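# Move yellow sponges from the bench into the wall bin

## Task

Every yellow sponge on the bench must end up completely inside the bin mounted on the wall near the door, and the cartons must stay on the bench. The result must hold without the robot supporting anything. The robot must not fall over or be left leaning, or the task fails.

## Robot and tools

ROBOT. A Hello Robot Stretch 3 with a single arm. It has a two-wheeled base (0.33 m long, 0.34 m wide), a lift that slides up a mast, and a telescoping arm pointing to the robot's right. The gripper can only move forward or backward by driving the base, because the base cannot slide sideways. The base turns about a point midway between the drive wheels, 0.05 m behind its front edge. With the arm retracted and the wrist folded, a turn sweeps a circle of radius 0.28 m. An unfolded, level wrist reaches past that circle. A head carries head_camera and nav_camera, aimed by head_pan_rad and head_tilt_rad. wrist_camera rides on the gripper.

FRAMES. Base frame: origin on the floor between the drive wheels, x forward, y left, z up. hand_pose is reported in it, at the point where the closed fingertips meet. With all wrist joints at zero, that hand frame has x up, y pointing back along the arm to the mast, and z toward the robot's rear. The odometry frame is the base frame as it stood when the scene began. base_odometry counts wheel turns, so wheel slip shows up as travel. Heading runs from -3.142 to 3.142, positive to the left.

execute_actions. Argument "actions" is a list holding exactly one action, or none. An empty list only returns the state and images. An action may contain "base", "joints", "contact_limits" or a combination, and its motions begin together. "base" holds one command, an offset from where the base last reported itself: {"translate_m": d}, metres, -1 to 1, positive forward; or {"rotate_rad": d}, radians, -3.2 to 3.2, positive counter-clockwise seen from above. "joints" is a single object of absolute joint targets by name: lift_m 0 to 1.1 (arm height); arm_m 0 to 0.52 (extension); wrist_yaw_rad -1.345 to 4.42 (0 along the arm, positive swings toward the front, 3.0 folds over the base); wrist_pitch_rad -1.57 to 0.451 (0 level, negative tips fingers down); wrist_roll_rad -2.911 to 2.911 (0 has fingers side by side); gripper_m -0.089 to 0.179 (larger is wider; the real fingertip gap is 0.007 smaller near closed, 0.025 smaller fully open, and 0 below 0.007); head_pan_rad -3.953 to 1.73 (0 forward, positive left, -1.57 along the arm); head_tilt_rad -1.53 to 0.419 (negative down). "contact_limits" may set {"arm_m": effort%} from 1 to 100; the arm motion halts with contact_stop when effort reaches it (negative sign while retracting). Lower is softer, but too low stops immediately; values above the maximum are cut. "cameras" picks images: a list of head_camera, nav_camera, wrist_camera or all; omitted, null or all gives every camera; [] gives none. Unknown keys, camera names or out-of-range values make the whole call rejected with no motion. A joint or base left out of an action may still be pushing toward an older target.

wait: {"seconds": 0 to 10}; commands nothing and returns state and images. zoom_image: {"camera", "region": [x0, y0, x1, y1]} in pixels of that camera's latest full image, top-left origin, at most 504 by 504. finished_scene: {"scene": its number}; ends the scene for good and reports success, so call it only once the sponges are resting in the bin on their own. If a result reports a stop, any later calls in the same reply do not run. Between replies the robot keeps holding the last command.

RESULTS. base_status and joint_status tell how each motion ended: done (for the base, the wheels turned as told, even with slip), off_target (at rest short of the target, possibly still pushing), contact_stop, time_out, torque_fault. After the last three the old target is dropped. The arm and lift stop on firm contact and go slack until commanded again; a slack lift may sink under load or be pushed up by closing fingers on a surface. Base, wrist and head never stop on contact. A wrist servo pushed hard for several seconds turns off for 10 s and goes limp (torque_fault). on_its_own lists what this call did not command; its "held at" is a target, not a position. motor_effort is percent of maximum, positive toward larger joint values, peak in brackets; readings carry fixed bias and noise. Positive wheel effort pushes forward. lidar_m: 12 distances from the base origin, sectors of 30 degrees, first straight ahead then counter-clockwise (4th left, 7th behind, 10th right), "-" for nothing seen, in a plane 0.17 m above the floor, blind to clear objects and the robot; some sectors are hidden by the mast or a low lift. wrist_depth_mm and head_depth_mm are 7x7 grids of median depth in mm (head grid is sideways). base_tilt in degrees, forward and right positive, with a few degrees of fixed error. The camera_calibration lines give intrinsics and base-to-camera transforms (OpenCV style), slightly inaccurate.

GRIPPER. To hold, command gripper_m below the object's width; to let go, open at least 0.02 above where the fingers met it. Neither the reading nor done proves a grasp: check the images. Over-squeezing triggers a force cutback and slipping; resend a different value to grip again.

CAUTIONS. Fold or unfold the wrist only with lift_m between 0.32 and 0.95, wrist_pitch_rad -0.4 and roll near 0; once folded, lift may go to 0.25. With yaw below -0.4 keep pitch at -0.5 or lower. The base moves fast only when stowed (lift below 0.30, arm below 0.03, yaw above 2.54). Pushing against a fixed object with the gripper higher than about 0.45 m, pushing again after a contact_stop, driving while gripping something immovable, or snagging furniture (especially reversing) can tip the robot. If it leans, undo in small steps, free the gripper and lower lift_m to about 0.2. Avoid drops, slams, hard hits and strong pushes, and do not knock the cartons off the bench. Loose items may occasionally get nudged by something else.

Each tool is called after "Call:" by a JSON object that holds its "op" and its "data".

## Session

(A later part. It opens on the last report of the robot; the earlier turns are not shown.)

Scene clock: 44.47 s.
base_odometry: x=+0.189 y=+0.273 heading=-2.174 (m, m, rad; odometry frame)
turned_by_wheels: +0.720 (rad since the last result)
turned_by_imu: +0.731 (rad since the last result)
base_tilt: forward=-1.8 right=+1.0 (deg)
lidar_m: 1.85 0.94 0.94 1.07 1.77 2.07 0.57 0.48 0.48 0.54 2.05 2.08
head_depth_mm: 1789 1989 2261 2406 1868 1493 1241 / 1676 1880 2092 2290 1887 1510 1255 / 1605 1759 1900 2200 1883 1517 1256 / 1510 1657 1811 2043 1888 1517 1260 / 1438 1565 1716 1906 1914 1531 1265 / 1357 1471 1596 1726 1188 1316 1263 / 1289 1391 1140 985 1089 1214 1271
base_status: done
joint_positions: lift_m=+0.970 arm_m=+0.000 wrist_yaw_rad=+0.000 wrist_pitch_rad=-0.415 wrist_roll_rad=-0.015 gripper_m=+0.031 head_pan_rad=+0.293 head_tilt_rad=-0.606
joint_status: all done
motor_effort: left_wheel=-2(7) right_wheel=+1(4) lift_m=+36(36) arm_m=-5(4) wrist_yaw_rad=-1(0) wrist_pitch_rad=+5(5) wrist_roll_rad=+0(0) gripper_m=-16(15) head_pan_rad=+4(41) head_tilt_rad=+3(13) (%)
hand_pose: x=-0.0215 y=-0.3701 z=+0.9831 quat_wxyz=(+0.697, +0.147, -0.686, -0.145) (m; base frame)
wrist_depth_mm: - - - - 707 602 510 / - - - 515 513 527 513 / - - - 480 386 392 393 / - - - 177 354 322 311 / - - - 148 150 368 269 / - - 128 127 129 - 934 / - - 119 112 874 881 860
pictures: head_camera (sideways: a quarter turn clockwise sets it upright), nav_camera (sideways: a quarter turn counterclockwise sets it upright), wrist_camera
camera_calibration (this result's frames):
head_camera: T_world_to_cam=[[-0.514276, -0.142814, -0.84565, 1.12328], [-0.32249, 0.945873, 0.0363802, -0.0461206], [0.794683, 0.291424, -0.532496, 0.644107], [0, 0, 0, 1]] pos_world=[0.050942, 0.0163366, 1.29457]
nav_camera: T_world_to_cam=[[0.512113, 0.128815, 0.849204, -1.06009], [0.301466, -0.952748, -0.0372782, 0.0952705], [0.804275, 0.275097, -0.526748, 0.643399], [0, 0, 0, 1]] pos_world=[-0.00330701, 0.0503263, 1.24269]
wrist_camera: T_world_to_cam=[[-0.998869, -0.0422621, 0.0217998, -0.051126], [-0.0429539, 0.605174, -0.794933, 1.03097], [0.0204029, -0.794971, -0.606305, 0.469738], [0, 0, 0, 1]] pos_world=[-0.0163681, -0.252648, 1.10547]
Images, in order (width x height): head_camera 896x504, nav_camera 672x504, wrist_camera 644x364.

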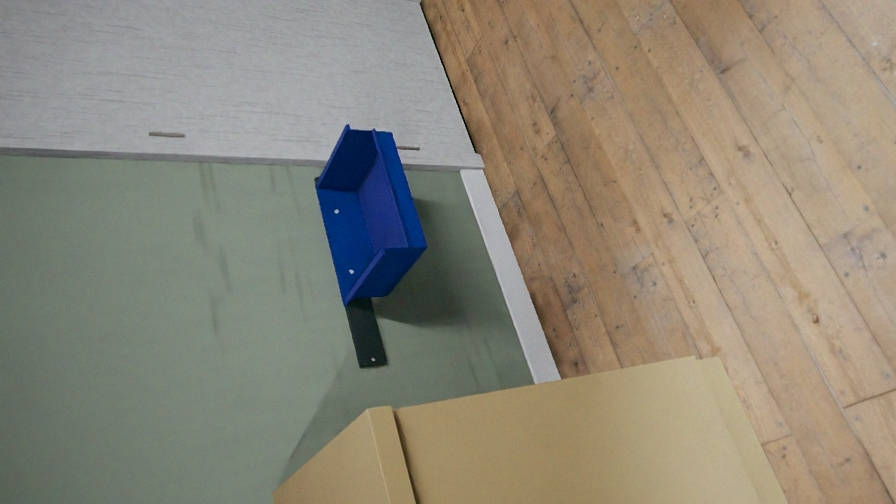

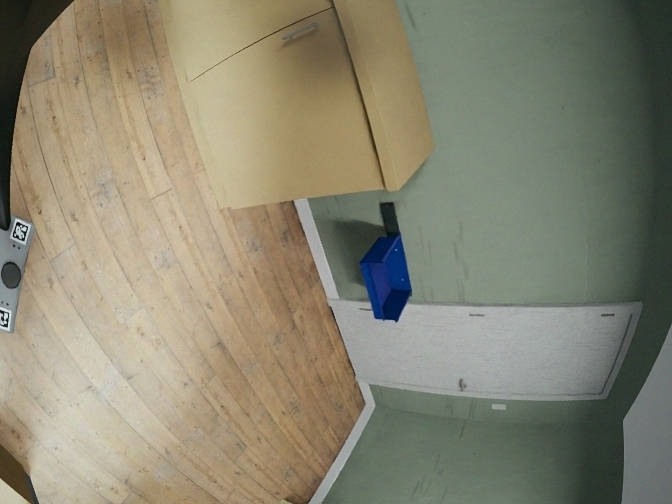

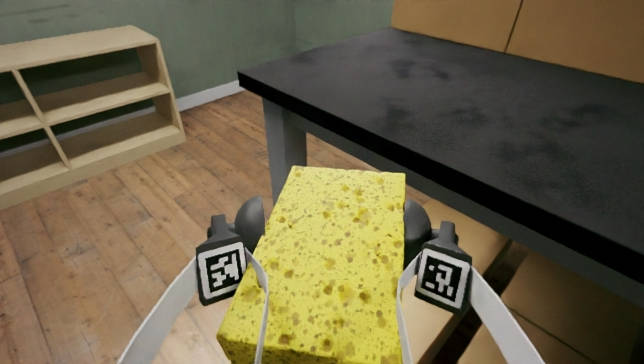

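Call:
{"op": "execute_actions", "data": {"actions": [{"base":{"translate_m":1.0},"joints":{"lift_m":0.7,"head_pan_rad":-2.4,"head_tilt_rad":-0.2}}], "cameras": ["head_camera","nav_camera"]}}

Call:
{"op": "execute_actions", "data": {"actions": [{"base":{"translate_m":0.22},"joints":{"head_pan_rad":0.7,"head_tilt_rad":-0.8}}], "cameras": ["head_camera"]}}

Scene clock: 56.97 s.
base_odometry: x=-0.378 y=-0.551 heading=-2.174 (m, m, rad; odometry frame)
turned_by_wheels: +0.000 (rad since the last result)
turned_by_imu: +0.000 (rad since the last result)
base_tilt: forward=-1.8 right=+0.9 (deg)
lidar_m: 1.03 0.89 0.88 0.59 0.56 2.99 1.38 1.17 2.87 1.61 1.36 1.71
head_depth_mm: 2616 2804 2881 1588 1338 1909 1451 / 2611 2792 2852 1585 1353 2017 1397 / 2650 2755 2852 1569 1244 1730 1304 / 2599 2735 2822 2916 3007 2346 1774 / 2604 2735 2774 2882 2980 2425 1777 / 2553 2705 2795 2901 2997 2454 1783 / 2525 2724 2782 2878 3015 2459 1780
base_status: done
joint_positions: lift_m=+0.700 arm_m=+0.000 wrist_yaw_rad=+0.000 wrist_pitch_rad=-0.416 wrist_roll_rad=-0.015 gripper_m=+0.031 head_pan_rad=-2.393 head_tilt_rad=-0.211
joint_status: all done
motor_effort: left_wheel=-3(4) right_wheel=+1(4) lift_m=+22(33) arm_m=-5(5) wrist_yaw_rad=+0(0) wrist_pitch_rad=+5(5) wrist_roll_rad=+0(1) gripper_m=-16(16) head_pan_rad=-4(41) head_tilt_rad=+5(26) (%)
hand_pose: x=-0.0215 y=-0.3700 z=+0.7135 quat_wxyz=(+0.697, +0.147, -0.686, -0.145) (m; base frame)
wrist_depth_mm: - - - - - - - / - - - - - - - / - - - - - - - / - - - 177 - - - / - - - 148 150 - - / 976 984 129 127 129 977 - / 853 858 119 112 839 885 854
pictures: head_camera (sideways: a quarter turn clockwise sets it upright), nav_camera (sideways: a quarter turn counterclockwise sets it upright)
camera_calibration (this result's frames):
head_camera: T_world_to_cam=[[0.130614, 0.105343, -0.985821, 1.30231], [0.714189, -0.699671, 0.0198594, -0.0309508], [-0.687658, -0.706657, -0.166622, 0.177003], [0, 0, 0, 1]] pos_world=[-0.0262775, -0.0337639, 1.31395]
nav_camera: T_world_to_cam=[[-0.134179, -0.0912111, 0.986751, -1.23569], [-0.699837, 0.713706, -0.0291921, 0.0908684], [-0.701587, -0.694481, -0.159597, 0.174774], [0, 0, 0, 1]] pos_world=[0.0204085, -0.0561852, 1.24986]
Images, in order (width x height): head_camera 896x504, nav_camera 672x504.

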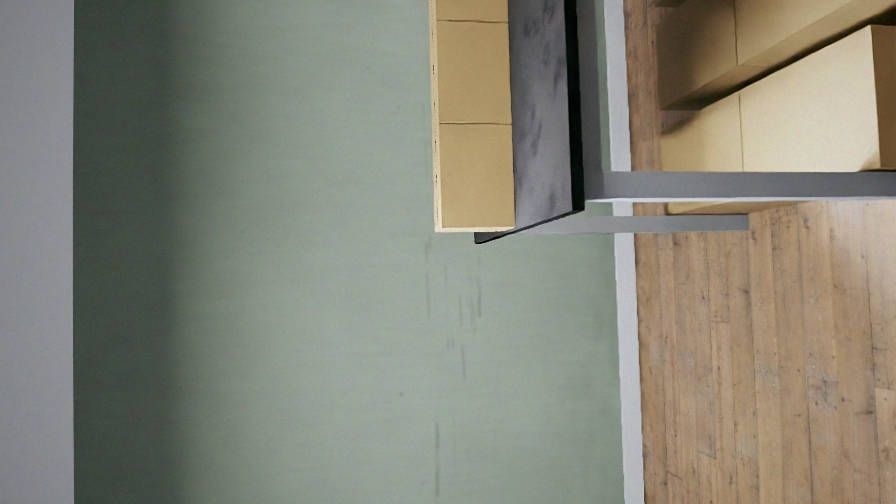

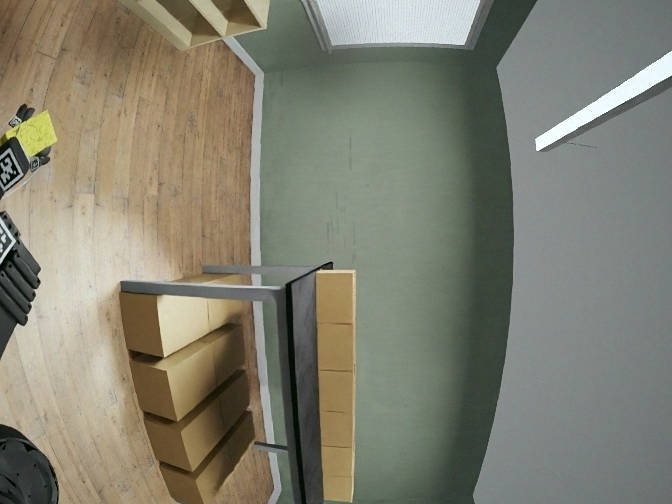

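Scene clock: 60.50 s.
base_odometry: x=-0.503 y=-0.732 heading=-2.174 (m, m, rad; odometry frame)
turned_by_wheels: +0.000 (rad since the last result)
turned_by_imu: +0.000 (rad since the last result)
base_tilt: forward=-1.9 right=+1.0 (deg)
lidar_m: 0.86 0.74 0.74 0.78 0.67 3.19 1.55 1.35 3.01 1.58 1.25 1.54
head_depth_mm: 604 689 812 968 1181 1323 1149 / 626 706 806 944 1139 1327 1155 / 616 702 809 937 909 1257 1153 / 610 692 795 931 962 1255 1170 / 601 681 781 919 970 882 1161 / 594 671 771 900 949 883 1166 / 587 662 758 883 1009 1281 1169
base_status: done
joint_positions: lift_m=+0.700 arm_m=+0.000 wrist_yaw_rad=+0.000 wrist_pitch_rad=-0.416 wrist_roll_rad=-0.015 gripper_m=+0.031 head_pan_rad=+0.693 head_tilt_rad=-0.790
joint_status: all done
motor_effort: left_wheel=-2(3) right_wheel=+1(3) lift_m=+22(22) arm_m=-5(5) wrist_yaw_rad=+0(0) wrist_pitch_rad=+5(5) wrist_roll_rad=+0(0) gripper_m=-15(16) head_pan_rad=+4(42) head_tilt_rad=-3(26) (%)
hand_pose: x=-0.0215 y=-0.3700 z=+0.7135 quat_wxyz=(+0.697, +0.147, -0.686, -0.145) (m; base frame)
wrist_depth_mm: - - - - - - - / - - - - - - - / - - - - - - - / - - - 177 - - - / - - - 148 149 - - / 968 988 129 127 129 - - / 874 867 120 112 841 880 881
pictures: head_camera (sideways: a quarter turn clockwise sets it upright)
camera_calibration (this result's frames):
head_camera: T_world_to_cam=[[-0.530314, -0.424954, -0.733608, 0.977323], [-0.659748, 0.750295, 0.0423014, -0.0517626], [0.532447, 0.50643, -0.678255, 0.835323], [0, 0, 0, 1]] pos_world=[0.0393725, 0.031122, 1.28572]
Images, in order (width x height): head_camera 896x504.

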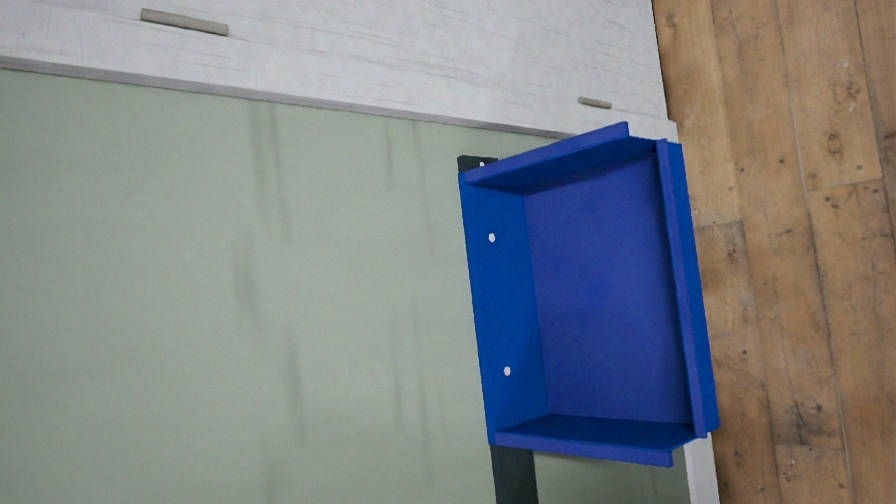

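Call:
{"op": "execute_actions", "data": {"actions": [{"base":{"rotate_rad":2.38},"joints":{"head_pan_rad":-1.57,"head_tilt_rad":-0.9}}], "cameras": ["head_camera","wrist_camera"]}}

Scene clock: 65.93 s.
base_odometry: x=-0.503 y=-0.732 heading=+0.206 (m, m, rad; odometry frame)
turned_by_wheels: +2.380 (rad since the last result)
turned_by_imu: +2.419 (rad since the last result)
base_tilt: forward=-1.9 right=+0.9 (deg)
lidar_m: 0.67 1.86 1.35 1.35 2.10 1.25 1.54 1.03 0.76 0.74 0.76 0.68
head_depth_mm: 624 723 832 1003 1302 1305 - / 625 720 852 946 888 1300 - / 627 721 853 982 651 - - / 626 722 851 985 917 1283 1132 / 626 721 855 979 924 1299 1133 / 625 725 856 987 1276 1296 1140 / 627 724 854 1042 1335 1299 1144
base_status: done
joint_positions: lift_m=+0.700 arm_m=+0.000 wrist_yaw_rad=+0.000 wrist_pitch_rad=-0.416 wrist_roll_rad=-0.015 gripper_m=+0.031 head_pan_rad=-1.563 head_tilt_rad=-0.889
joint_status: all done
motor_effort: left_wheel=-2(7) right_wheel=+1(3) lift_m=+22(22) arm_m=-5(5) wrist_yaw_rad=+1(1) wrist_pitch_rad=+5(5) wrist_roll_rad=+0(0) gripper_m=-16(16) head_pan_rad=-3(42) head_tilt_rad=-4(11) (%)
hand_pose: x=-0.0215 y=-0.3700 z=+0.7135 quat_wxyz=(+0.697, +0.147, -0.686, -0.145) (m; base frame)
wrist_depth_mm: 473 465 473 464 453 447 424 / 510 510 513 499 501 478 465 / 581 534 546 543 527 515 513 / 647 394 548 177 468 561 581 / 753 372 450 148 149 353 670 / 823 358 129 127 129 762 786 / 811 844 119 111 592 847 866
pictures: head_camera (sideways: a quarter turn clockwise sets it upright), wrist_camera
camera_calibration (this result's frames):
head_camera: T_world_to_cam=[[0.00592901, 0.748657, -0.662931, 0.881948], [0.998484, 0.031852, 0.0449009, -0.0652566], [0.0547311, -0.662192, -0.747333, 0.928077], [0, 0, 0, 1]] pos_world=[0.00913388, -0.0436323, 1.28118]
wrist_camera: T_world_to_cam=[[-0.998869, -0.042277, 0.0217788, -0.045237], [-0.0429587, 0.60566, -0.794563, 0.816554], [0.0204012, -0.7946, -0.606791, 0.306846], [0, 0, 0, 1]] pos_world=[-0.0163678, -0.252646, 0.83598]
Images, in order (width x height): head_camera 896x504, wrist_camera 644x364.

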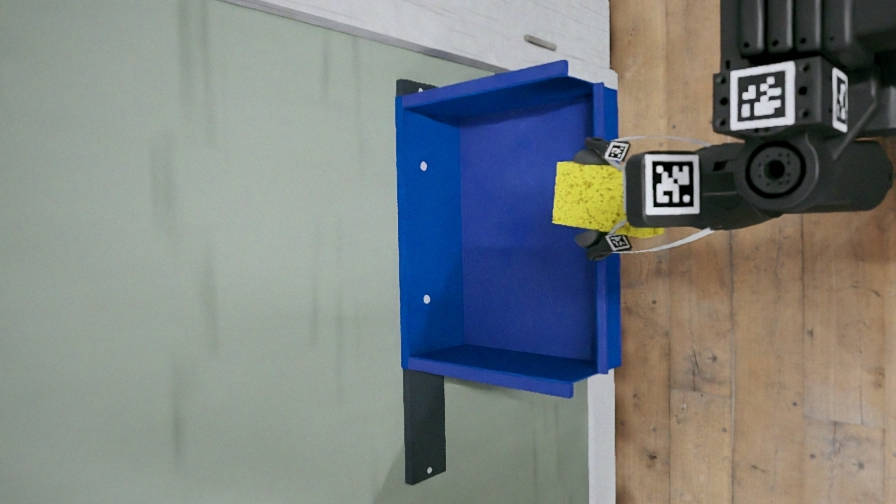

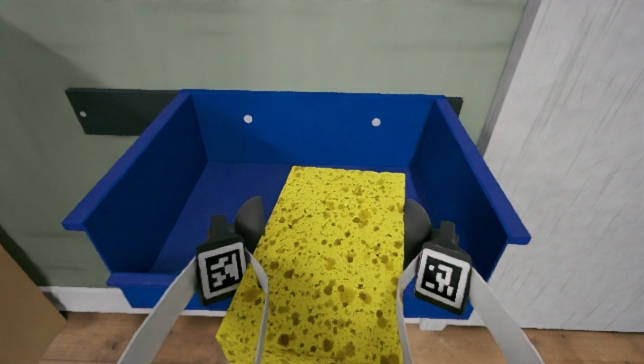

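Call:
{"op": "execute_actions", "data": {"actions": [{"base":{"translate_m":-0.04},"joints":{"lift_m":0.6,"arm_m":0.27}}], "cameras": ["head_camera","wrist_camera"]}}

Scene clock: 71.70 s.
base_odometry: x=-0.542 y=-0.740 heading=+0.206 (m, m, rad; odometry frame)
turned_by_wheels: +0.000 (rad since the last result)
turned_by_imu: -0.001 (rad since the last result)
base_tilt: forward=-1.8 right=+1.0 (deg)
lidar_m: 0.71 1.86 1.36 1.37 2.11 1.22 1.50 1.03 0.74 0.74 0.76 0.72
head_depth_mm: 622 705 821 1007 1291 1281 - / 625 720 852 953 - 1272 1117 / 626 720 854 955 845 1273 1124 / 626 723 853 984 918 1275 1132 / 628 724 854 989 921 1289 1134 / 626 724 858 957 903 1293 1136 / 626 722 856 1040 1338 1303 1138
base_status: done
joint_positions: lift_m=+0.600 arm_m=+0.270 wrist_yaw_rad=+0.000 wrist_pitch_rad=-0.416 wrist_roll_rad=-0.015 gripper_m=+0.031 head_pan_rad=-1.563 head_tilt_rad=-0.889
joint_status: all done
motor_effort: left_wheel=-3(8) right_wheel=+1(2) lift_m=+22(23) arm_m=+4(5) wrist_yaw_rad=+1(0) wrist_pitch_rad=+6(5) wrist_roll_rad=+0(0) gripper_m=-16(16) head_pan_rad=-4(4) head_tilt_rad=-4(4) (%)
hand_pose: x=-0.0215 y=-0.6392 z=+0.6134 quat_wxyz=(+0.697, +0.147, -0.686, -0.145) (m; base frame)
wrist_depth_mm: 210 207 205 203 203 201 200 / 232 229 226 224 223 219 217 / 237 237 239 237 231 229 238 / 267 264 262 177 248 205 241 / 291 293 283 148 150 204 151 / 269 269 129 127 129 188 134 / 236 233 119 111 229 215 133
pictures: head_camera (sideways: a quarter turn clockwise sets it upright), wrist_camera
camera_calibration (this result's frames):
head_camera: T_world_to_cam=[[0.00601242, 0.748661, -0.662926, 0.88194], [0.998487, 0.0317404, 0.0449011, -0.0652569], [0.0546572, -0.662193, -0.747338, 0.928084], [0, 0, 0, 1]] pos_world=[0.00912902, -0.0436325, 1.28118]
wrist_camera: T_world_to_cam=[[-0.998869, -0.0422849, 0.0217627, -0.0544332], [-0.0429585, 0.605962, -0.794333, 0.900116], [0.020401, -0.794369, -0.607093, 0.0325389], [0, 0, 0, 1]] pos_world=[-0.0163678, -0.52189, 0.73593]
Images, in order (width x height): head_camera 896x504, wrist_camera 644x364.

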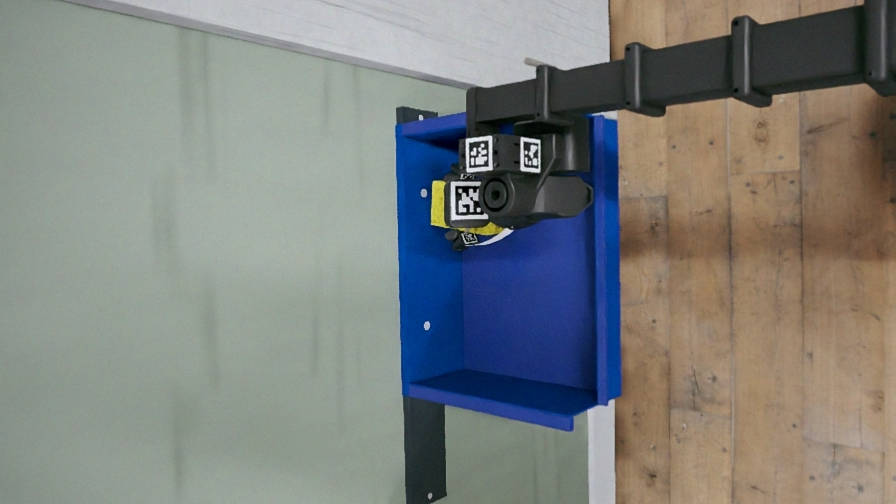

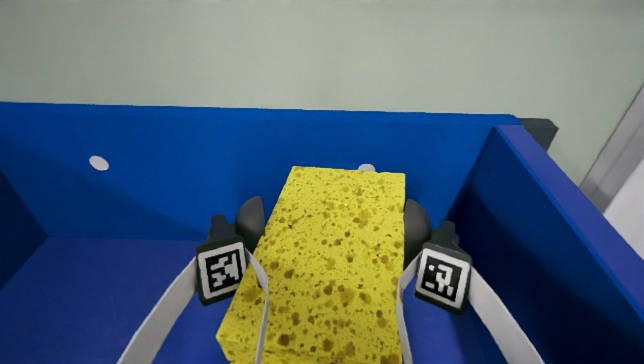

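Call:
{"op": "execute_actions", "data": {"actions": [{"joints":{"lift_m":0.527}}], "cameras": ["wrist_camera"]}}

Call:
{"op": "execute_actions", "data": {"actions": [{"joints":{"gripper_m":0.105}}], "cameras": ["wrist_camera"]}}

Call:
{"op": "execute_actions", "data": {"actions": [{"joints":{"lift_m":0.6}}], "cameras": []}}

Call:
{"op": "execute_actions", "data": {"actions": [{"joints":{"arm_m":0.0,"gripper_m":0.03}}], "cameras": ["head_camera"]}}

Scene clock: 74.33 s.
base_odometry: x=-0.542 y=-0.740 heading=+0.206 (m, m, rad; odometry frame)
turned_by_wheels: +0.000 (rad since the last result)
turned_by_imu: +0.000 (rad since the last result)
base_tilt: forward=-1.8 right=+1.0 (deg)
lidar_m: 0.71 1.87 1.36 1.37 2.10 1.21 1.50 1.03 0.74 0.74 0.76 0.72
head_depth_mm: 624 705 820 1007 1280 1265 1124 / 625 723 850 959 1226 1271 1121 / 626 721 851 979 - 1279 1124 / 627 723 855 981 914 1287 1126 / 625 722 852 992 925 1281 1130 / 628 724 858 960 906 1293 1136 / 626 725 853 1044 1342 1295 1137
base_status: not commanded
joint_positions: lift_m=+0.527 arm_m=+0.270 wrist_yaw_rad=+0.000 wrist_pitch_rad=-0.416 wrist_roll_rad=-0.015 gripper_m=+0.031 head_pan_rad=-1.563 head_tilt_rad=-0.889
joint_status: all done
motor_effort: left_wheel=-2(2) right_wheel=+1(1) lift_m=+22(23) arm_m=+4(3) wrist_yaw_rad=+0(0) wrist_pitch_rad=+5(5) wrist_roll_rad=+0(0) gripper_m=-16(16) head_pan_rad=-4(4) head_tilt_rad=-4(4) (%)
hand_pose: x=-0.0215 y=-0.6392 z=+0.5404 quat_wxyz=(+0.697, +0.147, -0.686, -0.145) (m; base frame)
wrist_depth_mm: 193 192 190 188 186 183 151 / 213 212 210 207 206 196 137 / 237 234 232 230 229 207 136 / 252 253 249 177 244 206 135 / 212 212 212 148 149 201 134 / 181 183 129 127 129 176 133 / 160 160 120 112 156 162 133
pictures: wrist_camera
camera_calibration (this result's frames):
wrist_camera: T_world_to_cam=[[-0.998869, -0.0422847, 0.0217625, -0.0528446], [-0.0429582, 0.605962, -0.794333, 0.842136], [0.0204008, -0.794369, -0.607093, -0.011778], [0, 0, 0, 1]] pos_world=[-0.0163679, -0.521893, 0.662936]
Images, in order (width x height): wrist_camera 644x364.

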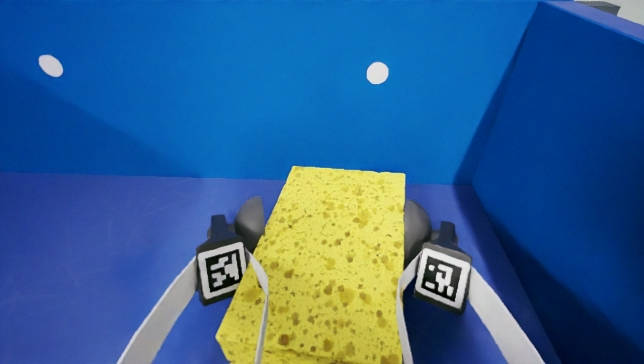

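Scene clock: 75.57 s.
base_odometry: x=-0.542 y=-0.740 heading=+0.206 (m, m, rad; odometry frame)
turned_by_wheels: +0.000 (rad since the last result)
turned_by_imu: +0.000 (rad since the last result)
base_tilt: forward=-1.8 right=+1.0 (deg)
lidar_m: 0.71 1.87 1.36 1.36 2.11 1.22 1.50 1.04 0.74 0.74 0.76 0.72
head_depth_mm: 622 707 823 1009 1292 1272 1122 / 625 723 854 957 1212 1272 1117 / 625 722 850 986 - 1272 1124 / 626 723 852 985 918 1285 1128 / 626 724 851 993 923 1285 1131 / 625 722 859 955 904 1295 1144 / 626 723 854 1048 1330 1301 1132
base_status: not commanded
joint_positions: lift_m=+0.527 arm_m=+0.270 wrist_yaw_rad=+0.000 wrist_pitch_rad=-0.416 wrist_roll_rad=-0.015 gripper_m=+0.105 head_pan_rad=-1.563 head_tilt_rad=-0.889
joint_status: all done
motor_effort: left_wheel=-2(3) right_wheel=+0(1) lift_m=+22(22) arm_m=+3(3) wrist_yaw_rad=+0(0) wrist_pitch_rad=+5(5) wrist_roll_rad=+0(0) gripper_m=-1(81) head_pan_rad=-4(4) head_tilt_rad=-4(4) (%)
hand_pose: x=-0.0215 y=-0.6392 z=+0.5404 quat_wxyz=(+0.697, +0.147, -0.686, -0.145) (m; base frame)
wrist_depth_mm: 193 192 191 189 186 183 151 / 215 212 208 207 206 196 137 / 238 235 233 230 227 208 136 / 253 251 248 183 244 204 135 / 213 213 218 153 164 190 134 / 183 183 156 131 140 175 134 / 161 160 152 115 153 161 130
pictures: wrist_camera
camera_calibration (this result's frames):
wrist_camera: T_world_to_cam=[[-0.998869, -0.0422838, 0.0217626, -0.0528443], [-0.0429577, 0.605962, -0.794333, 0.842136], [0.0204001, -0.794369, -0.607093, -0.0117789], [0, 0, 0, 1]] pos_world=[-0.016368, -0.521894, 0.662936]
Images, in order (width x height): wrist_camera 644x364.

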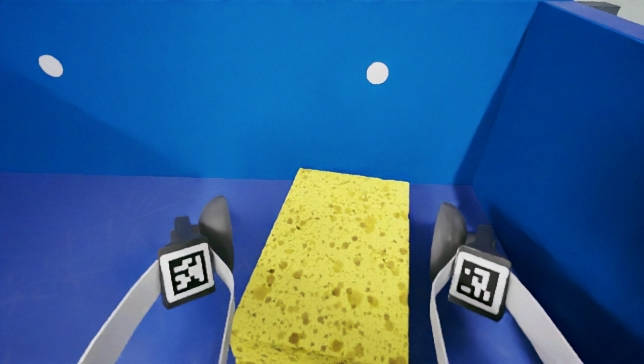

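Scene clock: 77.07 s.
base_odometry: x=-0.542 y=-0.740 heading=+0.206 (m, m, rad; odometry frame)
turned_by_wheels: +0.000 (rad since the last result)
turned_by_imu: +0.000 (rad since the last result)
base_tilt: forward=-1.8 right=+0.9 (deg)
lidar_m: 0.71 1.86 1.36 1.36 2.10 1.22 1.50 1.03 0.74 0.74 0.76 0.72
head_depth_mm: 624 705 822 1014 1288 1271 - / 627 724 851 953 - 1262 1117 / 626 722 852 958 844 1276 1121 / 627 722 854 987 915 1284 1125 / 628 720 852 990 922 1278 1137 / 627 726 855 959 906 1294 1141 / 626 725 855 1037 1340 1301 1139
base_status: not commanded
joint_positions: lift_m=+0.600 arm_m=+0.270 wrist_yaw_rad=+0.000 wrist_pitch_rad=-0.416 wrist_roll_rad=-0.015 gripper_m=+0.105 head_pan_rad=-1.563 head_tilt_rad=-0.889
joint_status: all done
motor_effort: left_wheel=-2(3) right_wheel=+1(0) lift_m=+36(38) arm_m=+3(3) wrist_yaw_rad=+0(0) wrist_pitch_rad=+5(5) wrist_roll_rad=+0(0) gripper_m=+0(0) head_pan_rad=-4(3) head_tilt_rad=-4(4) (%)
hand_pose: x=-0.0215 y=-0.6393 z=+0.6128 quat_wxyz=(+0.697, +0.147, -0.686, -0.145) (m; base frame)
wrist_depth_mm: 210 208 206 203 203 201 200 / 232 227 226 224 223 220 219 / 236 234 236 237 233 227 238 / 266 263 260 257 256 205 242 / 291 292 294 292 290 189 151 / 267 268 265 216 259 176 133 / 234 235 235 188 230 215 130
pictures: none
No camera images: the call's "cameras" was empty. Leave "cameras" out to get every camera's image.

Scene clock: 80.27 s.
base_odometry: x=-0.542 y=-0.740 heading=+0.206 (m, m, rad; odometry frame)
turned_by_wheels: +0.000 (rad since the last result)
turned_by_imu: +0.000 (rad since the last result)
base_tilt: forward=-1.8 right=+0.9 (deg)
lidar_m: 0.71 1.86 1.36 1.36 2.11 1.21 1.50 1.03 0.74 0.74 0.76 0.72
head_depth_mm: 625 706 820 1012 1293 1267 - / 626 721 850 954 1171 1269 - / 626 721 850 978 905 1323 - / 624 722 855 988 914 1279 1129 / 627 723 852 991 924 1294 1135 / 627 725 857 954 907 1295 1135 / 628 722 853 1042 1336 1293 1141
base_status: not commanded
joint_positions: lift_m=+0.600 arm_m=+0.000 wrist_yaw_rad=+0.000 wrist_pitch_rad=-0.416 wrist_roll_rad=-0.015 gripper_m=+0.030 head_pan_rad=-1.563 head_tilt_rad=-0.889
joint_status: all done
motor_effort: left_wheel=-2(2) right_wheel=+1(1) lift_m=+36(36) arm_m=-5(7) wrist_yaw_rad=-1(0) wrist_pitch_rad=+6(5) wrist_roll_rad=+0(0) gripper_m=+0(80) head_pan_rad=-4(3) head_tilt_rad=-4(4) (%)
hand_pose: x=-0.0215 y=-0.3700 z=+0.6128 quat_wxyz=(+0.697, +0.147, -0.686, -0.145) (m; base frame)
wrist_depth_mm: 464 451 453 450 446 437 429 / 328 439 486 484 461 462 468 / 314 425 470 420 427 274 519 / 297 373 375 375 370 583 579 / 721 297 296 288 278 683 661 / 802 836 839 824 786 799 764 / 743 756 745 768 766 748 785
pictures: head_camera (sideways: a quarter turn clockwise sets it upright)
camera_calibration (this result's frames):
head_camera: T_world_to_cam=[[0.00601271, 0.74867, -0.662915, 0.881926], [0.998487, 0.0317393, 0.0449015, -0.0652573], [0.0546568, -0.662182, -0.747347, 0.928096], [0, 0, 0, 1]] pos_world=[0.00912899, -0.0436322, 1.28118]
Images, in order (width x height): head_camera 896x504.

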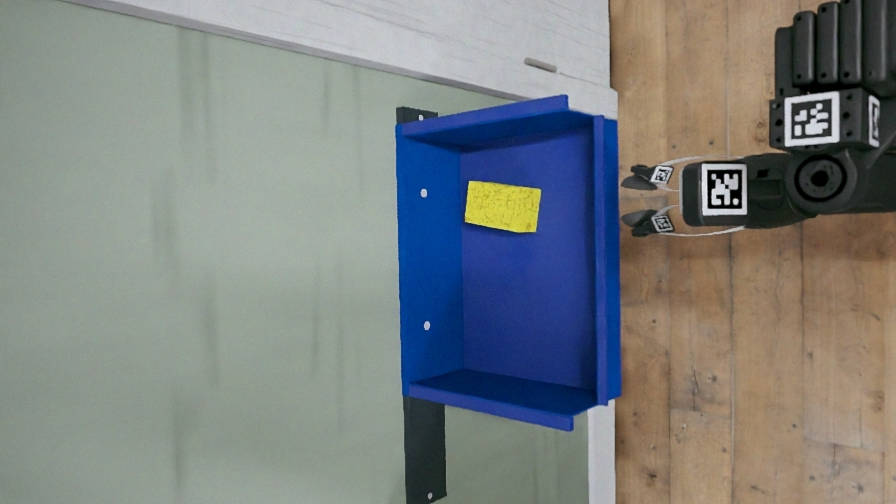

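Call:
{"op": "execute_actions", "data": {"actions": [{"base":{"rotate_rad":1.66},"joints":{"lift_m":0.28,"wrist_yaw_rad":3.0,"head_pan_rad":-0.2,"head_tilt_rad":-0.5}}], "cameras": ["nav_camera"]}}

Call:
{"op": "execute_actions", "data": {"actions": [{"base":{"translate_m":1.0}}], "cameras": ["nav_camera"]}}

Call:
{"op": "execute_actions", "data": {"actions": [{"base":{"translate_m":1.0},"joints":{"head_pan_rad":-1.6,"head_tilt_rad":-0.4}}], "cameras": ["nav_camera","head_camera"]}}

Scene clock: 85.43 s.
base_odometry: x=-0.542 y=-0.740 heading=+1.866 (m, m, rad; odometry frame)
turned_by_wheels: +1.660 (rad since the last result)
turned_by_imu: +1.686 (rad since the last result)
base_tilt: forward=-1.8 right=+1.0 (deg)
lidar_m: 2.16 1.55 1.21 1.50 0.94 0.74 0.74 0.79 0.71 0.71 1.72 1.37
head_depth_mm: 2677 2859 1617 2355 1752 1626 1316 / 2706 2822 1635 2099 1674 1630 1331 / 2655 2849 2212 2443 2043 1642 1336 / 2612 2833 3056 3003 2140 1643 1342 / 2609 2784 3106 3103 2167 1674 1347 / 2563 2786 3055 3108 2164 1668 1353 / 2512 2725 2998 3103 2172 1684 1360
base_status: done
joint_positions: lift_m=+0.280 arm_m=+0.000 wrist_yaw_rad=+2.997 wrist_pitch_rad=-0.416 wrist_roll_rad=-0.015 gripper_m=+0.030 head_pan_rad=-0.207 head_tilt_rad=-0.507
joint_status: all done
motor_effort: left_wheel=-2(7) right_wheel=+1(4) lift_m=+22(32) arm_m=-5(5) wrist_yaw_rad=+4(4) wrist_pitch_rad=+5(5) wrist_roll_rad=+0(0) gripper_m=+0(1) head_pan_rad=+3(41) head_tilt_rad=+3(19) (%)
hand_pose: x=+0.0110 y=+0.0770 z=+0.2934 quat_wxyz=(+0.195, +0.695, +0.098, +0.685) (m; base frame)
wrist_depth_mm: 923 - - - - - - / 906 - - - - - - / 819 852 824 853 865 874 850 / 674 679 669 675 682 682 691 / 553 563 - 565 579 563 577 / 496 506 - - 489 485 485 / - - - - 425 426 421
pictures: nav_camera (sideways: a quarter turn counterclockwise sets it upright)
camera_calibration (this result's frames):
nav_camera: T_world_to_cam=[[0.426794, -0.114659, 0.897051, -1.12197], [-0.188502, -0.981422, -0.0357592, 0.0962864], [0.884485, -0.153834, -0.440479, 0.530659], [0, 0, 0, 1]] pos_world=[0.0276401, 0.0474865, 1.24365]
Images, in order (width x height): nav_camera 672x504.

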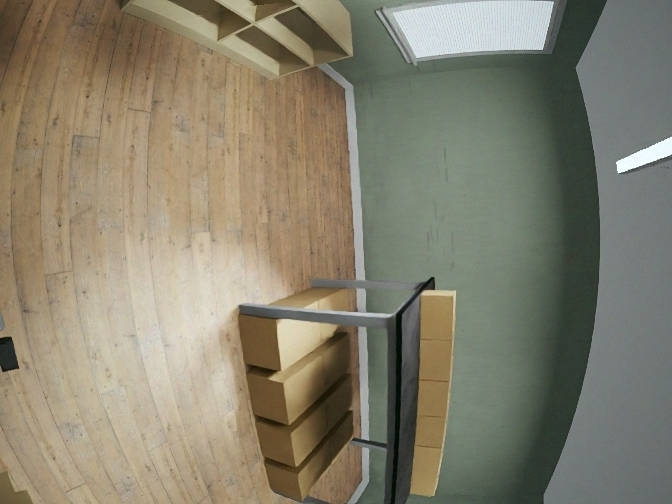

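Scene clock: 90.53 s.
base_odometry: x=-0.833 y=+0.217 heading=+1.866 (m, m, rad; odometry frame)
turned_by_wheels: +0.000 (rad since the last result)
turned_by_imu: +0.001 (rad since the last result)
base_tilt: forward=-1.8 right=+0.9 (deg)
lidar_m: 2.02 1.86 1.22 1.01 1.18 1.74 1.71 1.36 1.74 0.90 0.55 0.77
head_depth_mm: 1779 1928 2053 1256 2036 1376 1268 / 1768 1914 2072 2233 1955 1571 1333 / 1752 1888 2045 2244 2125 1656 1339 / 1735 1869 2043 2222 2137 1651 1344 / 1713 1838 1997 2189 2174 1662 1340 / 1690 1829 1968 2176 2155 1672 1345 / 1663 1799 1977 2147 2163 1673 1364
base_status: done
joint_positions: lift_m=+0.280 arm_m=+0.000 wrist_yaw_rad=+2.998 wrist_pitch_rad=-0.416 wrist_roll_rad=-0.015 gripper_m=+0.030 head_pan_rad=-0.207 head_tilt_rad=-0.506
joint_status: not commanded
motor_effort: left_wheel=-2(8) right_wheel=+1(5) lift_m=+22(22) arm_m=-5(5) wrist_yaw_rad=+2(3) wrist_pitch_rad=+5(5) wrist_roll_rad=+0(0) gripper_m=+0(0) head_pan_rad=+3(3) head_tilt_rad=+3(4) (%)
hand_pose: x=+0.0109 y=+0.0770 z=+0.2934 quat_wxyz=(+0.195, +0.695, +0.098, +0.685) (m; base frame)
wrist_depth_mm: - - - - - - - / - - - - - - - / 835 844 852 849 869 852 888 / 668 676 684 681 683 689 707 / 556 557 - 566 593 570 578 / 485 509 - - 476 494 494 / - - - - 429 426 427
pictures: nav_camera (sideways: a quarter turn counterclockwise sets it upright)
camera_calibration (this result's frames):
nav_camera: T_world_to_cam=[[0.426088, -0.114505, 0.897406, -1.12243], [-0.18846, -0.98143, -0.0357453, 0.0962681], [0.884834, -0.153894, -0.439755, 0.529715], [0, 0, 0, 1]] pos_world=[0.0276854, 0.0474771, 1.24366]
Images, in order (width x height): nav_camera 672x504.

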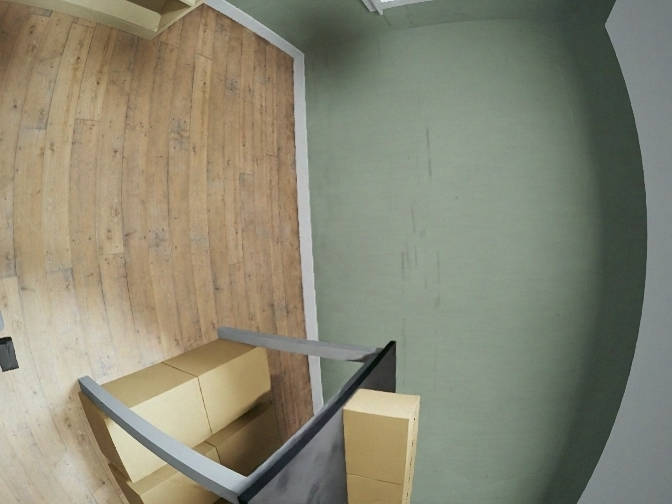

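Scene clock: 95.63 s.
base_odometry: x=-1.124 y=+1.174 heading=+1.866 (m, m, rad; odometry frame)
turned_by_wheels: +0.000 (rad since the last result)
turned_by_imu: +0.001 (rad since the last result)
base_tilt: forward=-1.8 right=+1.0 (deg)
lidar_m: 1.03 1.10 1.35 0.95 1.27 1.75 2.56 0.76 0.59 0.54 1.35 1.04
head_depth_mm: 2888 3108 1273 813 689 601 1173 / 2927 3107 1807 1119 726 604 1182 / 2929 3179 3281 1133 734 610 1201 / 3002 3189 3350 1139 736 615 1220 / 3074 3294 3449 3602 742 615 691 / 2996 3220 3308 3246 2529 1654 1415 / 2381 2398 2393 2422 2323 1851 1461
base_status: done
joint_positions: lift_m=+0.280 arm_m=+0.000 wrist_yaw_rad=+2.998 wrist_pitch_rad=-0.416 wrist_roll_rad=-0.015 gripper_m=+0.030 head_pan_rad=-1.593 head_tilt_rad=-0.409
joint_status: all done
motor_effort: left_wheel=-2(8) right_wheel=+1(5) lift_m=+22(22) arm_m=-5(5) wrist_yaw_rad=+3(3) wrist_pitch_rad=+6(6) wrist_roll_rad=+0(0) gripper_m=+0(1) head_pan_rad=-4(41) head_tilt_rad=+4(13) (%)
hand_pose: x=+0.0109 y=+0.0770 z=+0.2934 quat_wxyz=(+0.195, +0.695, +0.098, +0.685) (m; base frame)
wrist_depth_mm: - - - - - - - / - - - - - - - / 832 839 834 846 850 849 861 / 677 679 679 689 674 697 685 / 557 560 - 580 595 573 575 / 481 518 - - 476 488 484 / - - - - 425 430 429
pictures: head_camera (sideways: a quarter turn clockwise sets it upright), nav_camera (sideways: a quarter turn counterclockwise sets it upright)
camera_calibration (this result's frames):
head_camera: T_world_to_cam=[[0.0196173, 0.357232, -0.93381, 1.23503], [0.999387, 0.0200963, 0.0286828, -0.0441713], [0.0290125, -0.933799, -0.356619, 0.41992], [0, 0, 0, 1]] pos_world=[0.00773344, -0.0481829, 1.3043]
nav_camera: T_world_to_cam=[[-0.0322457, -0.350263, 0.936096, -1.17012], [-0.999424, 0.00141901, -0.0338962, 0.098812], [0.0105442, -0.93665, -0.350107, 0.418387], [0, 0, 0, 1]] pos_world=[0.0566123, -0.0181074, 1.24517]
Images, in order (width x height): head_camera 896x504, nav_camera 672x504.

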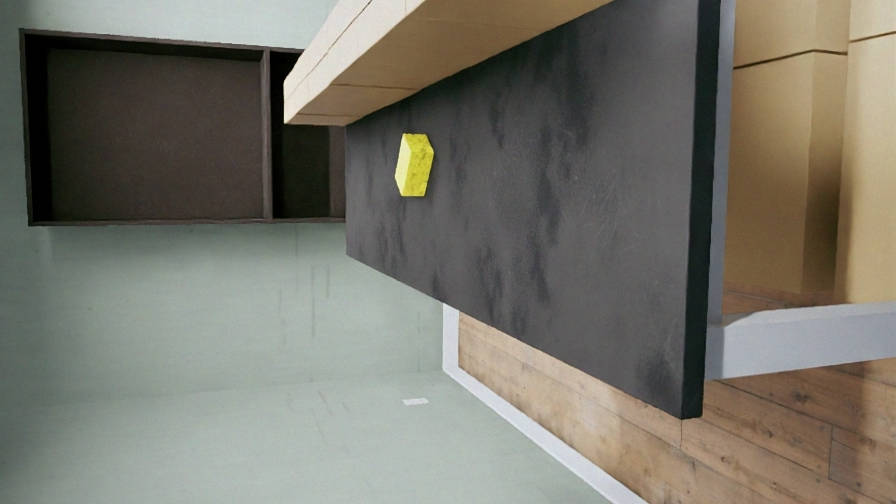

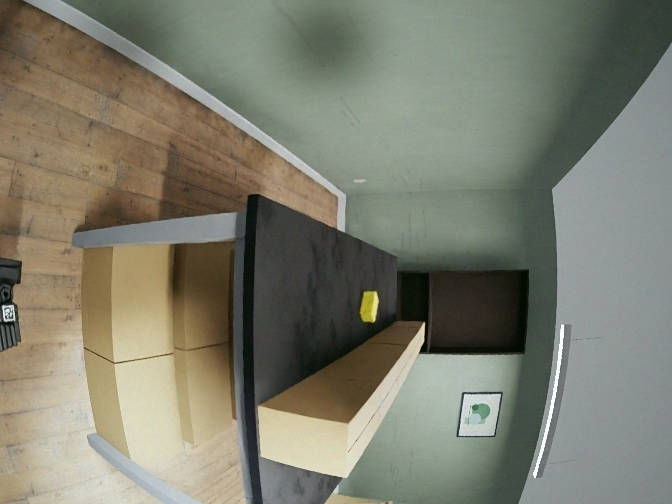

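Call:
{"op": "execute_actions", "data": {"actions": [{"base":{"translate_m":0.68}}], "cameras": []}}

Call:
{"op": "execute_actions", "data": {"actions": [{"base":{"rotate_rad":-1.62},"joints":{"head_pan_rad":-0.2,"head_tilt_rad":-0.6}}], "cameras": ["nav_camera"]}}

Scene clock: 101.20 s.
base_odometry: x=-1.321 y=+1.824 heading=+1.866 (m, m, rad; odometry frame)
turned_by_wheels: +0.000 (rad since the last result)
turned_by_imu: +0.001 (rad since the last result)
base_tilt: forward=-1.8 right=+0.9 (deg)
lidar_m: 0.35 0.37 0.55 1.27 1.28 1.78 2.94 0.76 0.77 1.03 0.46 0.36
head_depth_mm: 2921 3143 3248 3370 2159 1743 1431 / 3000 3192 3438 3518 2433 1816 1427 / 3041 3233 3488 3633 2482 1822 1431 / 2988 3233 3464 3354 2490 1829 1456 / 1627 1645 1649 1662 1679 1650 1406 / 1061 1073 1068 1079 1082 1083 1084 / 787 792 797 798 804 802 802
base_status: done
joint_positions: lift_m=+0.280 arm_m=+0.000 wrist_yaw_rad=+2.998 wrist_pitch_rad=-0.416 wrist_roll_rad=-0.015 gripper_m=+0.030 head_pan_rad=-1.593 head_tilt_rad=-0.409
joint_status: not commanded
motor_effort: left_wheel=-2(7) right_wheel=+1(5) lift_m=+22(22) arm_m=-5(5) wrist_yaw_rad=+2(2) wrist_pitch_rad=+5(5) wrist_roll_rad=+0(0) gripper_m=+0(0) head_pan_rad=-4(3) head_tilt_rad=+4(4) (%)
hand_pose: x=+0.0108 y=+0.0770 z=+0.2934 quat_wxyz=(+0.195, +0.695, +0.098, +0.685) (m; base frame)
wrist_depth_mm: - - - - - 660 434 / - - - - - 654 437 / 820 862 862 860 866 647 433 / 678 674 691 685 687 640 436 / 568 561 - 571 593 560 439 / 474 514 - - 480 491 419 / - - - - 423 425 409
pictures: none
No camera images: the call's "cameras" was empty. Leave "cameras" out to get every camera's image.

Scene clock: 103.43 s.
base_odometry: x=-1.321 y=+1.824 heading=+0.246 (m, m, rad; odometry frame)
turned_by_wheels: -1.620 (rad since the last result)
turned_by_imu: -1.639 (rad since the last result)
base_tilt: forward=-1.8 right=+1.0 (deg)
lidar_m: 1.18 0.48 0.36 0.35 0.37 0.52 1.27 1.31 1.28 3.14 0.79 0.76
head_depth_mm: 3129 1715 1178 2001 1486 1259 1199 / 3034 3123 3126 2044 1621 1476 1260 / 3087 3194 3454 2239 1916 1527 1266 / 2976 3269 3498 2572 1921 1520 1270 / 2985 3279 3490 2589 1954 1538 1270 / 2920 3234 3421 2491 1950 1543 1281 / 2220 1989 1796 1637 1485 1370 1205
base_status: done
joint_positions: lift_m=+0.280 arm_m=+0.000 wrist_yaw_rad=+2.998 wrist_pitch_rad=-0.416 wrist_roll_rad=-0.015 gripper_m=+0.030 head_pan_rad=-0.207 head_tilt_rad=-0.593
joint_status: all done
motor_effort: left_wheel=+1(11) right_wheel=-2(4) lift_m=+22(22) arm_m=-5(5) wrist_yaw_rad=+2(2) wrist_pitch_rad=+5(5) wrist_roll_rad=+0(0) gripper_m=-1(0) head_pan_rad=+3(41) head_tilt_rad=-2(13) (%)
hand_pose: x=+0.0108 y=+0.0770 z=+0.2934 quat_wxyz=(+0.195, +0.695, +0.098, +0.685) (m; base frame)
wrist_depth_mm: 357 - 363 372 374 382 386 / 387 393 396 401 415 414 429 / 428 435 439 454 456 472 475 / 474 489 499 512 516 530 537 / 523 530 - 550 547 562 555 / 483 509 - - 483 493 489 / - - - - 428 428 429
pictures: nav_camera (sideways: a quarter turn counterclockwise sets it upright)
camera_calibration (this result's frames):
nav_camera: T_world_to_cam=[[0.500556, -0.130276, 0.855846, -1.06868], [-0.19181, -0.980731, -0.0371025, 0.0980513], [0.844188, -0.145588, -0.515899, 0.62904], [0, 0, 0, 1]] pos_world=[0.0227119, 0.0485196, 1.24278]
Images, in order (width x height): nav_camera 672x504.

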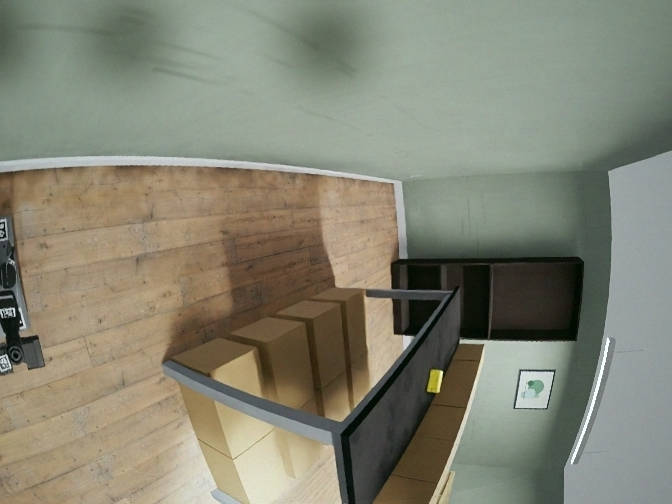

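Call:
{"op": "execute_actions", "data": {"actions": [{"base":{"translate_m":0.72}}], "cameras": []}}

Call:
{"op": "execute_actions", "data": {"actions": [{"base":{"translate_m":0.54},"joints":{"lift_m":0.94,"head_pan_rad":-1.57,"head_tilt_rad":-0.65}}], "cameras": ["head_camera"]}}

Call:
{"op": "execute_actions", "data": {"actions": [{"joints":{"wrist_yaw_rad":0.0,"gripper_m":0.15}}], "cameras": ["head_camera","wrist_camera"]}}

Scene clock: 108.77 s.
base_odometry: x=-0.623 y=+1.999 heading=+0.246 (m, m, rad; odometry frame)
turned_by_wheels: +0.000 (rad since the last result)
turned_by_imu: +0.001 (rad since the last result)
base_tilt: forward=-1.8 right=+0.9 (deg)
lidar_m: 1.09 0.44 0.33 0.32 0.34 0.47 1.48 1.86 0.53 0.51 0.53 0.75
head_depth_mm: 2437 2664 1280 2526 1497 1285 1228 / 2416 2635 2816 2327 1654 1509 1260 / 2338 2550 2909 2576 1916 1516 1272 / 2371 2654 2914 2573 1931 1525 1275 / 2348 2594 2813 2582 1936 1539 1276 / 2354 2533 2744 2498 1952 1542 1278 / 2010 1809 1628 1486 1360 1257 1158
base_status: done
joint_positions: lift_m=+0.280 arm_m=+0.000 wrist_yaw_rad=+2.998 wrist_pitch_rad=-0.416 wrist_roll_rad=-0.015 gripper_m=+0.030 head_pan_rad=-0.207 head_tilt_rad=-0.594
joint_status: not commanded
motor_effort: left_wheel=+1(10) right_wheel=-1(4) lift_m=+23(22) arm_m=-5(5) wrist_yaw_rad=+2(1) wrist_pitch_rad=+5(5) wrist_roll_rad=+0(0) gripper_m=+0(1) head_pan_rad=+3(3) head_tilt_rad=-2(2) (%)
hand_pose: x=+0.0108 y=+0.0770 z=+0.2934 quat_wxyz=(+0.195, +0.695, +0.098, +0.685) (m; base frame)
wrist_depth_mm: 331 - 339 342 346 353 359 / 360 364 372 373 383 389 396 / 395 401 411 417 430 435 444 / 443 448 459 476 476 487 498 / 483 493 - 514 520 526 540 / 477 516 - - 481 489 492 / - - - - 427 429 426
pictures: none
No camera images: the call's "cameras" was empty. Leave "cameras" out to get every camera's image.

Scene clock: 115.60 s.
base_odometry: x=-0.099 y=+2.131 heading=+0.246 (m, m, rad; odometry frame)
turned_by_wheels: +0.000 (rad since the last result)
turned_by_imu: +0.000 (rad since the last result)
base_tilt: forward=-1.9 right=+0.9 (deg)
lidar_m: 1.01 0.41 0.31 0.30 0.31 0.44 1.39 0.72 0.54 0.53 0.56 0.78
head_depth_mm: 2945 857 872 672 1409 - - / 2939 873 883 676 1329 - - / 2956 884 888 684 1338 - - / 2962 905 896 687 1374 - - / 3001 916 902 693 1394 1243 - / 3053 937 901 695 1451 1204 1044 / 3039 958 917 700 1404 1207 1093
base_status: done
joint_positions: lift_m=+0.940 arm_m=+0.000 wrist_yaw_rad=+2.998 wrist_pitch_rad=-0.416 wrist_roll_rad=-0.015 gripper_m=+0.030 head_pan_rad=-1.563 head_tilt_rad=-0.643
joint_status: all done
motor_effort: left_wheel=+1(11) right_wheel=-1(3) lift_m=+36(38) arm_m=-5(5) wrist_yaw_rad=+2(2) wrist_pitch_rad=+5(6) wrist_roll_rad=+0(0) gripper_m=+0(1) head_pan_rad=-4(43) head_tilt_rad=-2(9) (%)
hand_pose: x=+0.0108 y=+0.0770 z=+0.9528 quat_wxyz=(+0.195, +0.695, +0.098, +0.685) (m; base frame)
wrist_depth_mm: 309 - 319 321 327 330 336 / 334 341 348 352 358 367 371 / 377 378 390 390 402 405 414 / 410 424 436 439 456 461 462 / 467 482 - 500 513 523 545 / 538 553 - 598 615 599 637 / 647 662 684 710 728 743 771
pictures: head_camera (sideways: a quarter turn clockwise sets it upright)
camera_calibration (this result's frames):
head_camera: T_world_to_cam=[[0.00729989, 0.564361, -0.825496, 1.09382], [0.9984, 0.0421796, 0.0376655, -0.0558497], [0.0560761, -0.82445, -0.56315, 0.688495], [0, 0, 0, 1]] pos_world=[0.00916747, -0.0473245, 1.29277]
Images, in order (width x height): head_camera 896x504.

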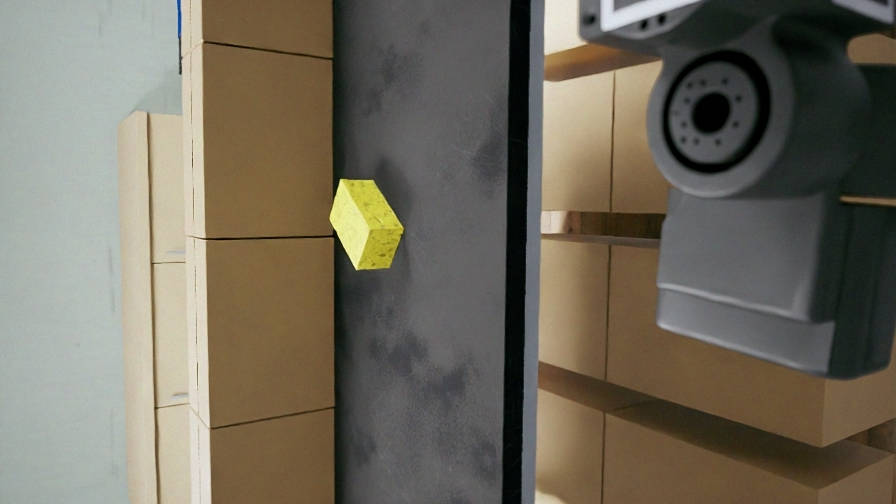

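Scene clock: 118.10 s.
base_odometry: x=-0.099 y=+2.131 heading=+0.246 (m, m, rad; odometry frame)
turned_by_wheels: +0.000 (rad since the last result)
turned_by_imu: +0.000 (rad since the last result)
base_tilt: forward=-1.9 right=+1.0 (deg)
lidar_m: 1.01 0.41 0.31 0.30 0.31 0.44 1.39 0.72 0.54 0.53 0.56 0.78
head_depth_mm: 2958 858 873 672 1030 - - / 2951 877 886 677 665 - - / 2967 886 884 683 640 - - / 2984 899 894 688 1392 1211 1162 / 3062 919 898 688 1403 1165 1024 / 2992 938 910 697 1460 1207 1040 / 3050 954 920 702 1408 1205 1094
base_status: not commanded
joint_positions: lift_m=+0.940 arm_m=+0.000 wrist_yaw_rad=+0.003 wrist_pitch_rad=-0.416 wrist_roll_rad=-0.015 gripper_m=+0.150 head_pan_rad=-1.563 head_tilt_rad=-0.643
joint_status: all done
motor_effort: left_wheel=+1(1) right_wheel=-2(1) lift_m=+36(36) arm_m=-5(5) wrist_yaw_rad=-4(5) wrist_pitch_rad=+5(5) wrist_roll_rad=+0(0) gripper_m=+0(83) head_pan_rad=-4(4) head_tilt_rad=-3(2) (%)
hand_pose: x=-0.0209 y=-0.3700 z=+0.9528 quat_wxyz=(+0.698, +0.148, -0.686, -0.144) (m; base frame)
wrist_depth_mm: 617 629 603 510 583 587 578 / 414 424 426 428 427 433 436 / 338 337 327 322 323 326 327 / - - - - 379 364 354 / - - - - - - - / - - 947 999 949 965 - / 824 863 831 852 879 827 -
pictures: head_camera (sideways: a quarter turn clockwise sets it upright), wrist_camera
camera_calibration (this result's frames):
head_camera: T_world_to_cam=[[0.00729995, 0.564361, -0.825496, 1.09382], [0.9984, 0.0421795, 0.0376655, -0.0558497], [0.056076, -0.82445, -0.56315, 0.688495], [0, 0, 0, 1]] pos_world=[0.00916746, -0.0473245, 1.29277]
wrist_camera: T_world_to_cam=[[-0.998739, -0.0452473, 0.021764, -0.0508635], [-0.0447566, 0.605832, -0.794333, 1.00652], [0.0227561, -0.794305, -0.607093, 0.452569], [0, 0, 0, 1]] pos_world=[-0.0160495, -0.252607, 1.07537]
Images, in order (width x height): head_camera 896x504, wrist_camera 644x364.

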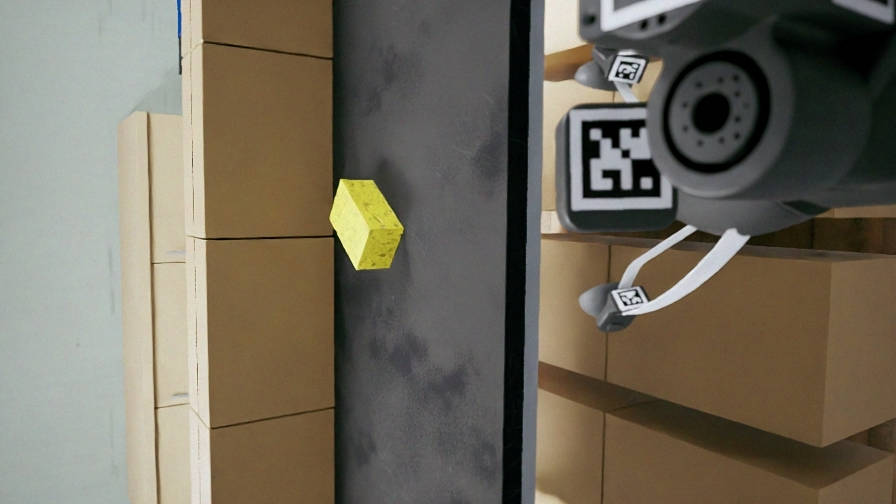

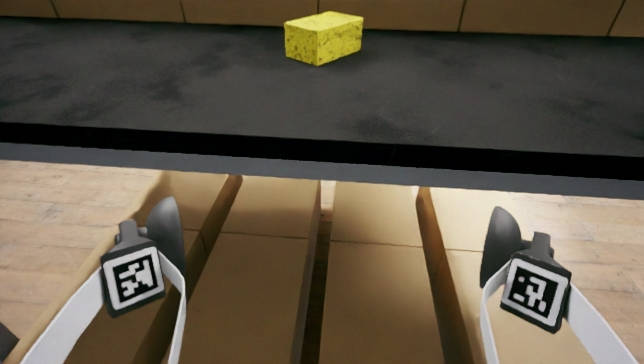

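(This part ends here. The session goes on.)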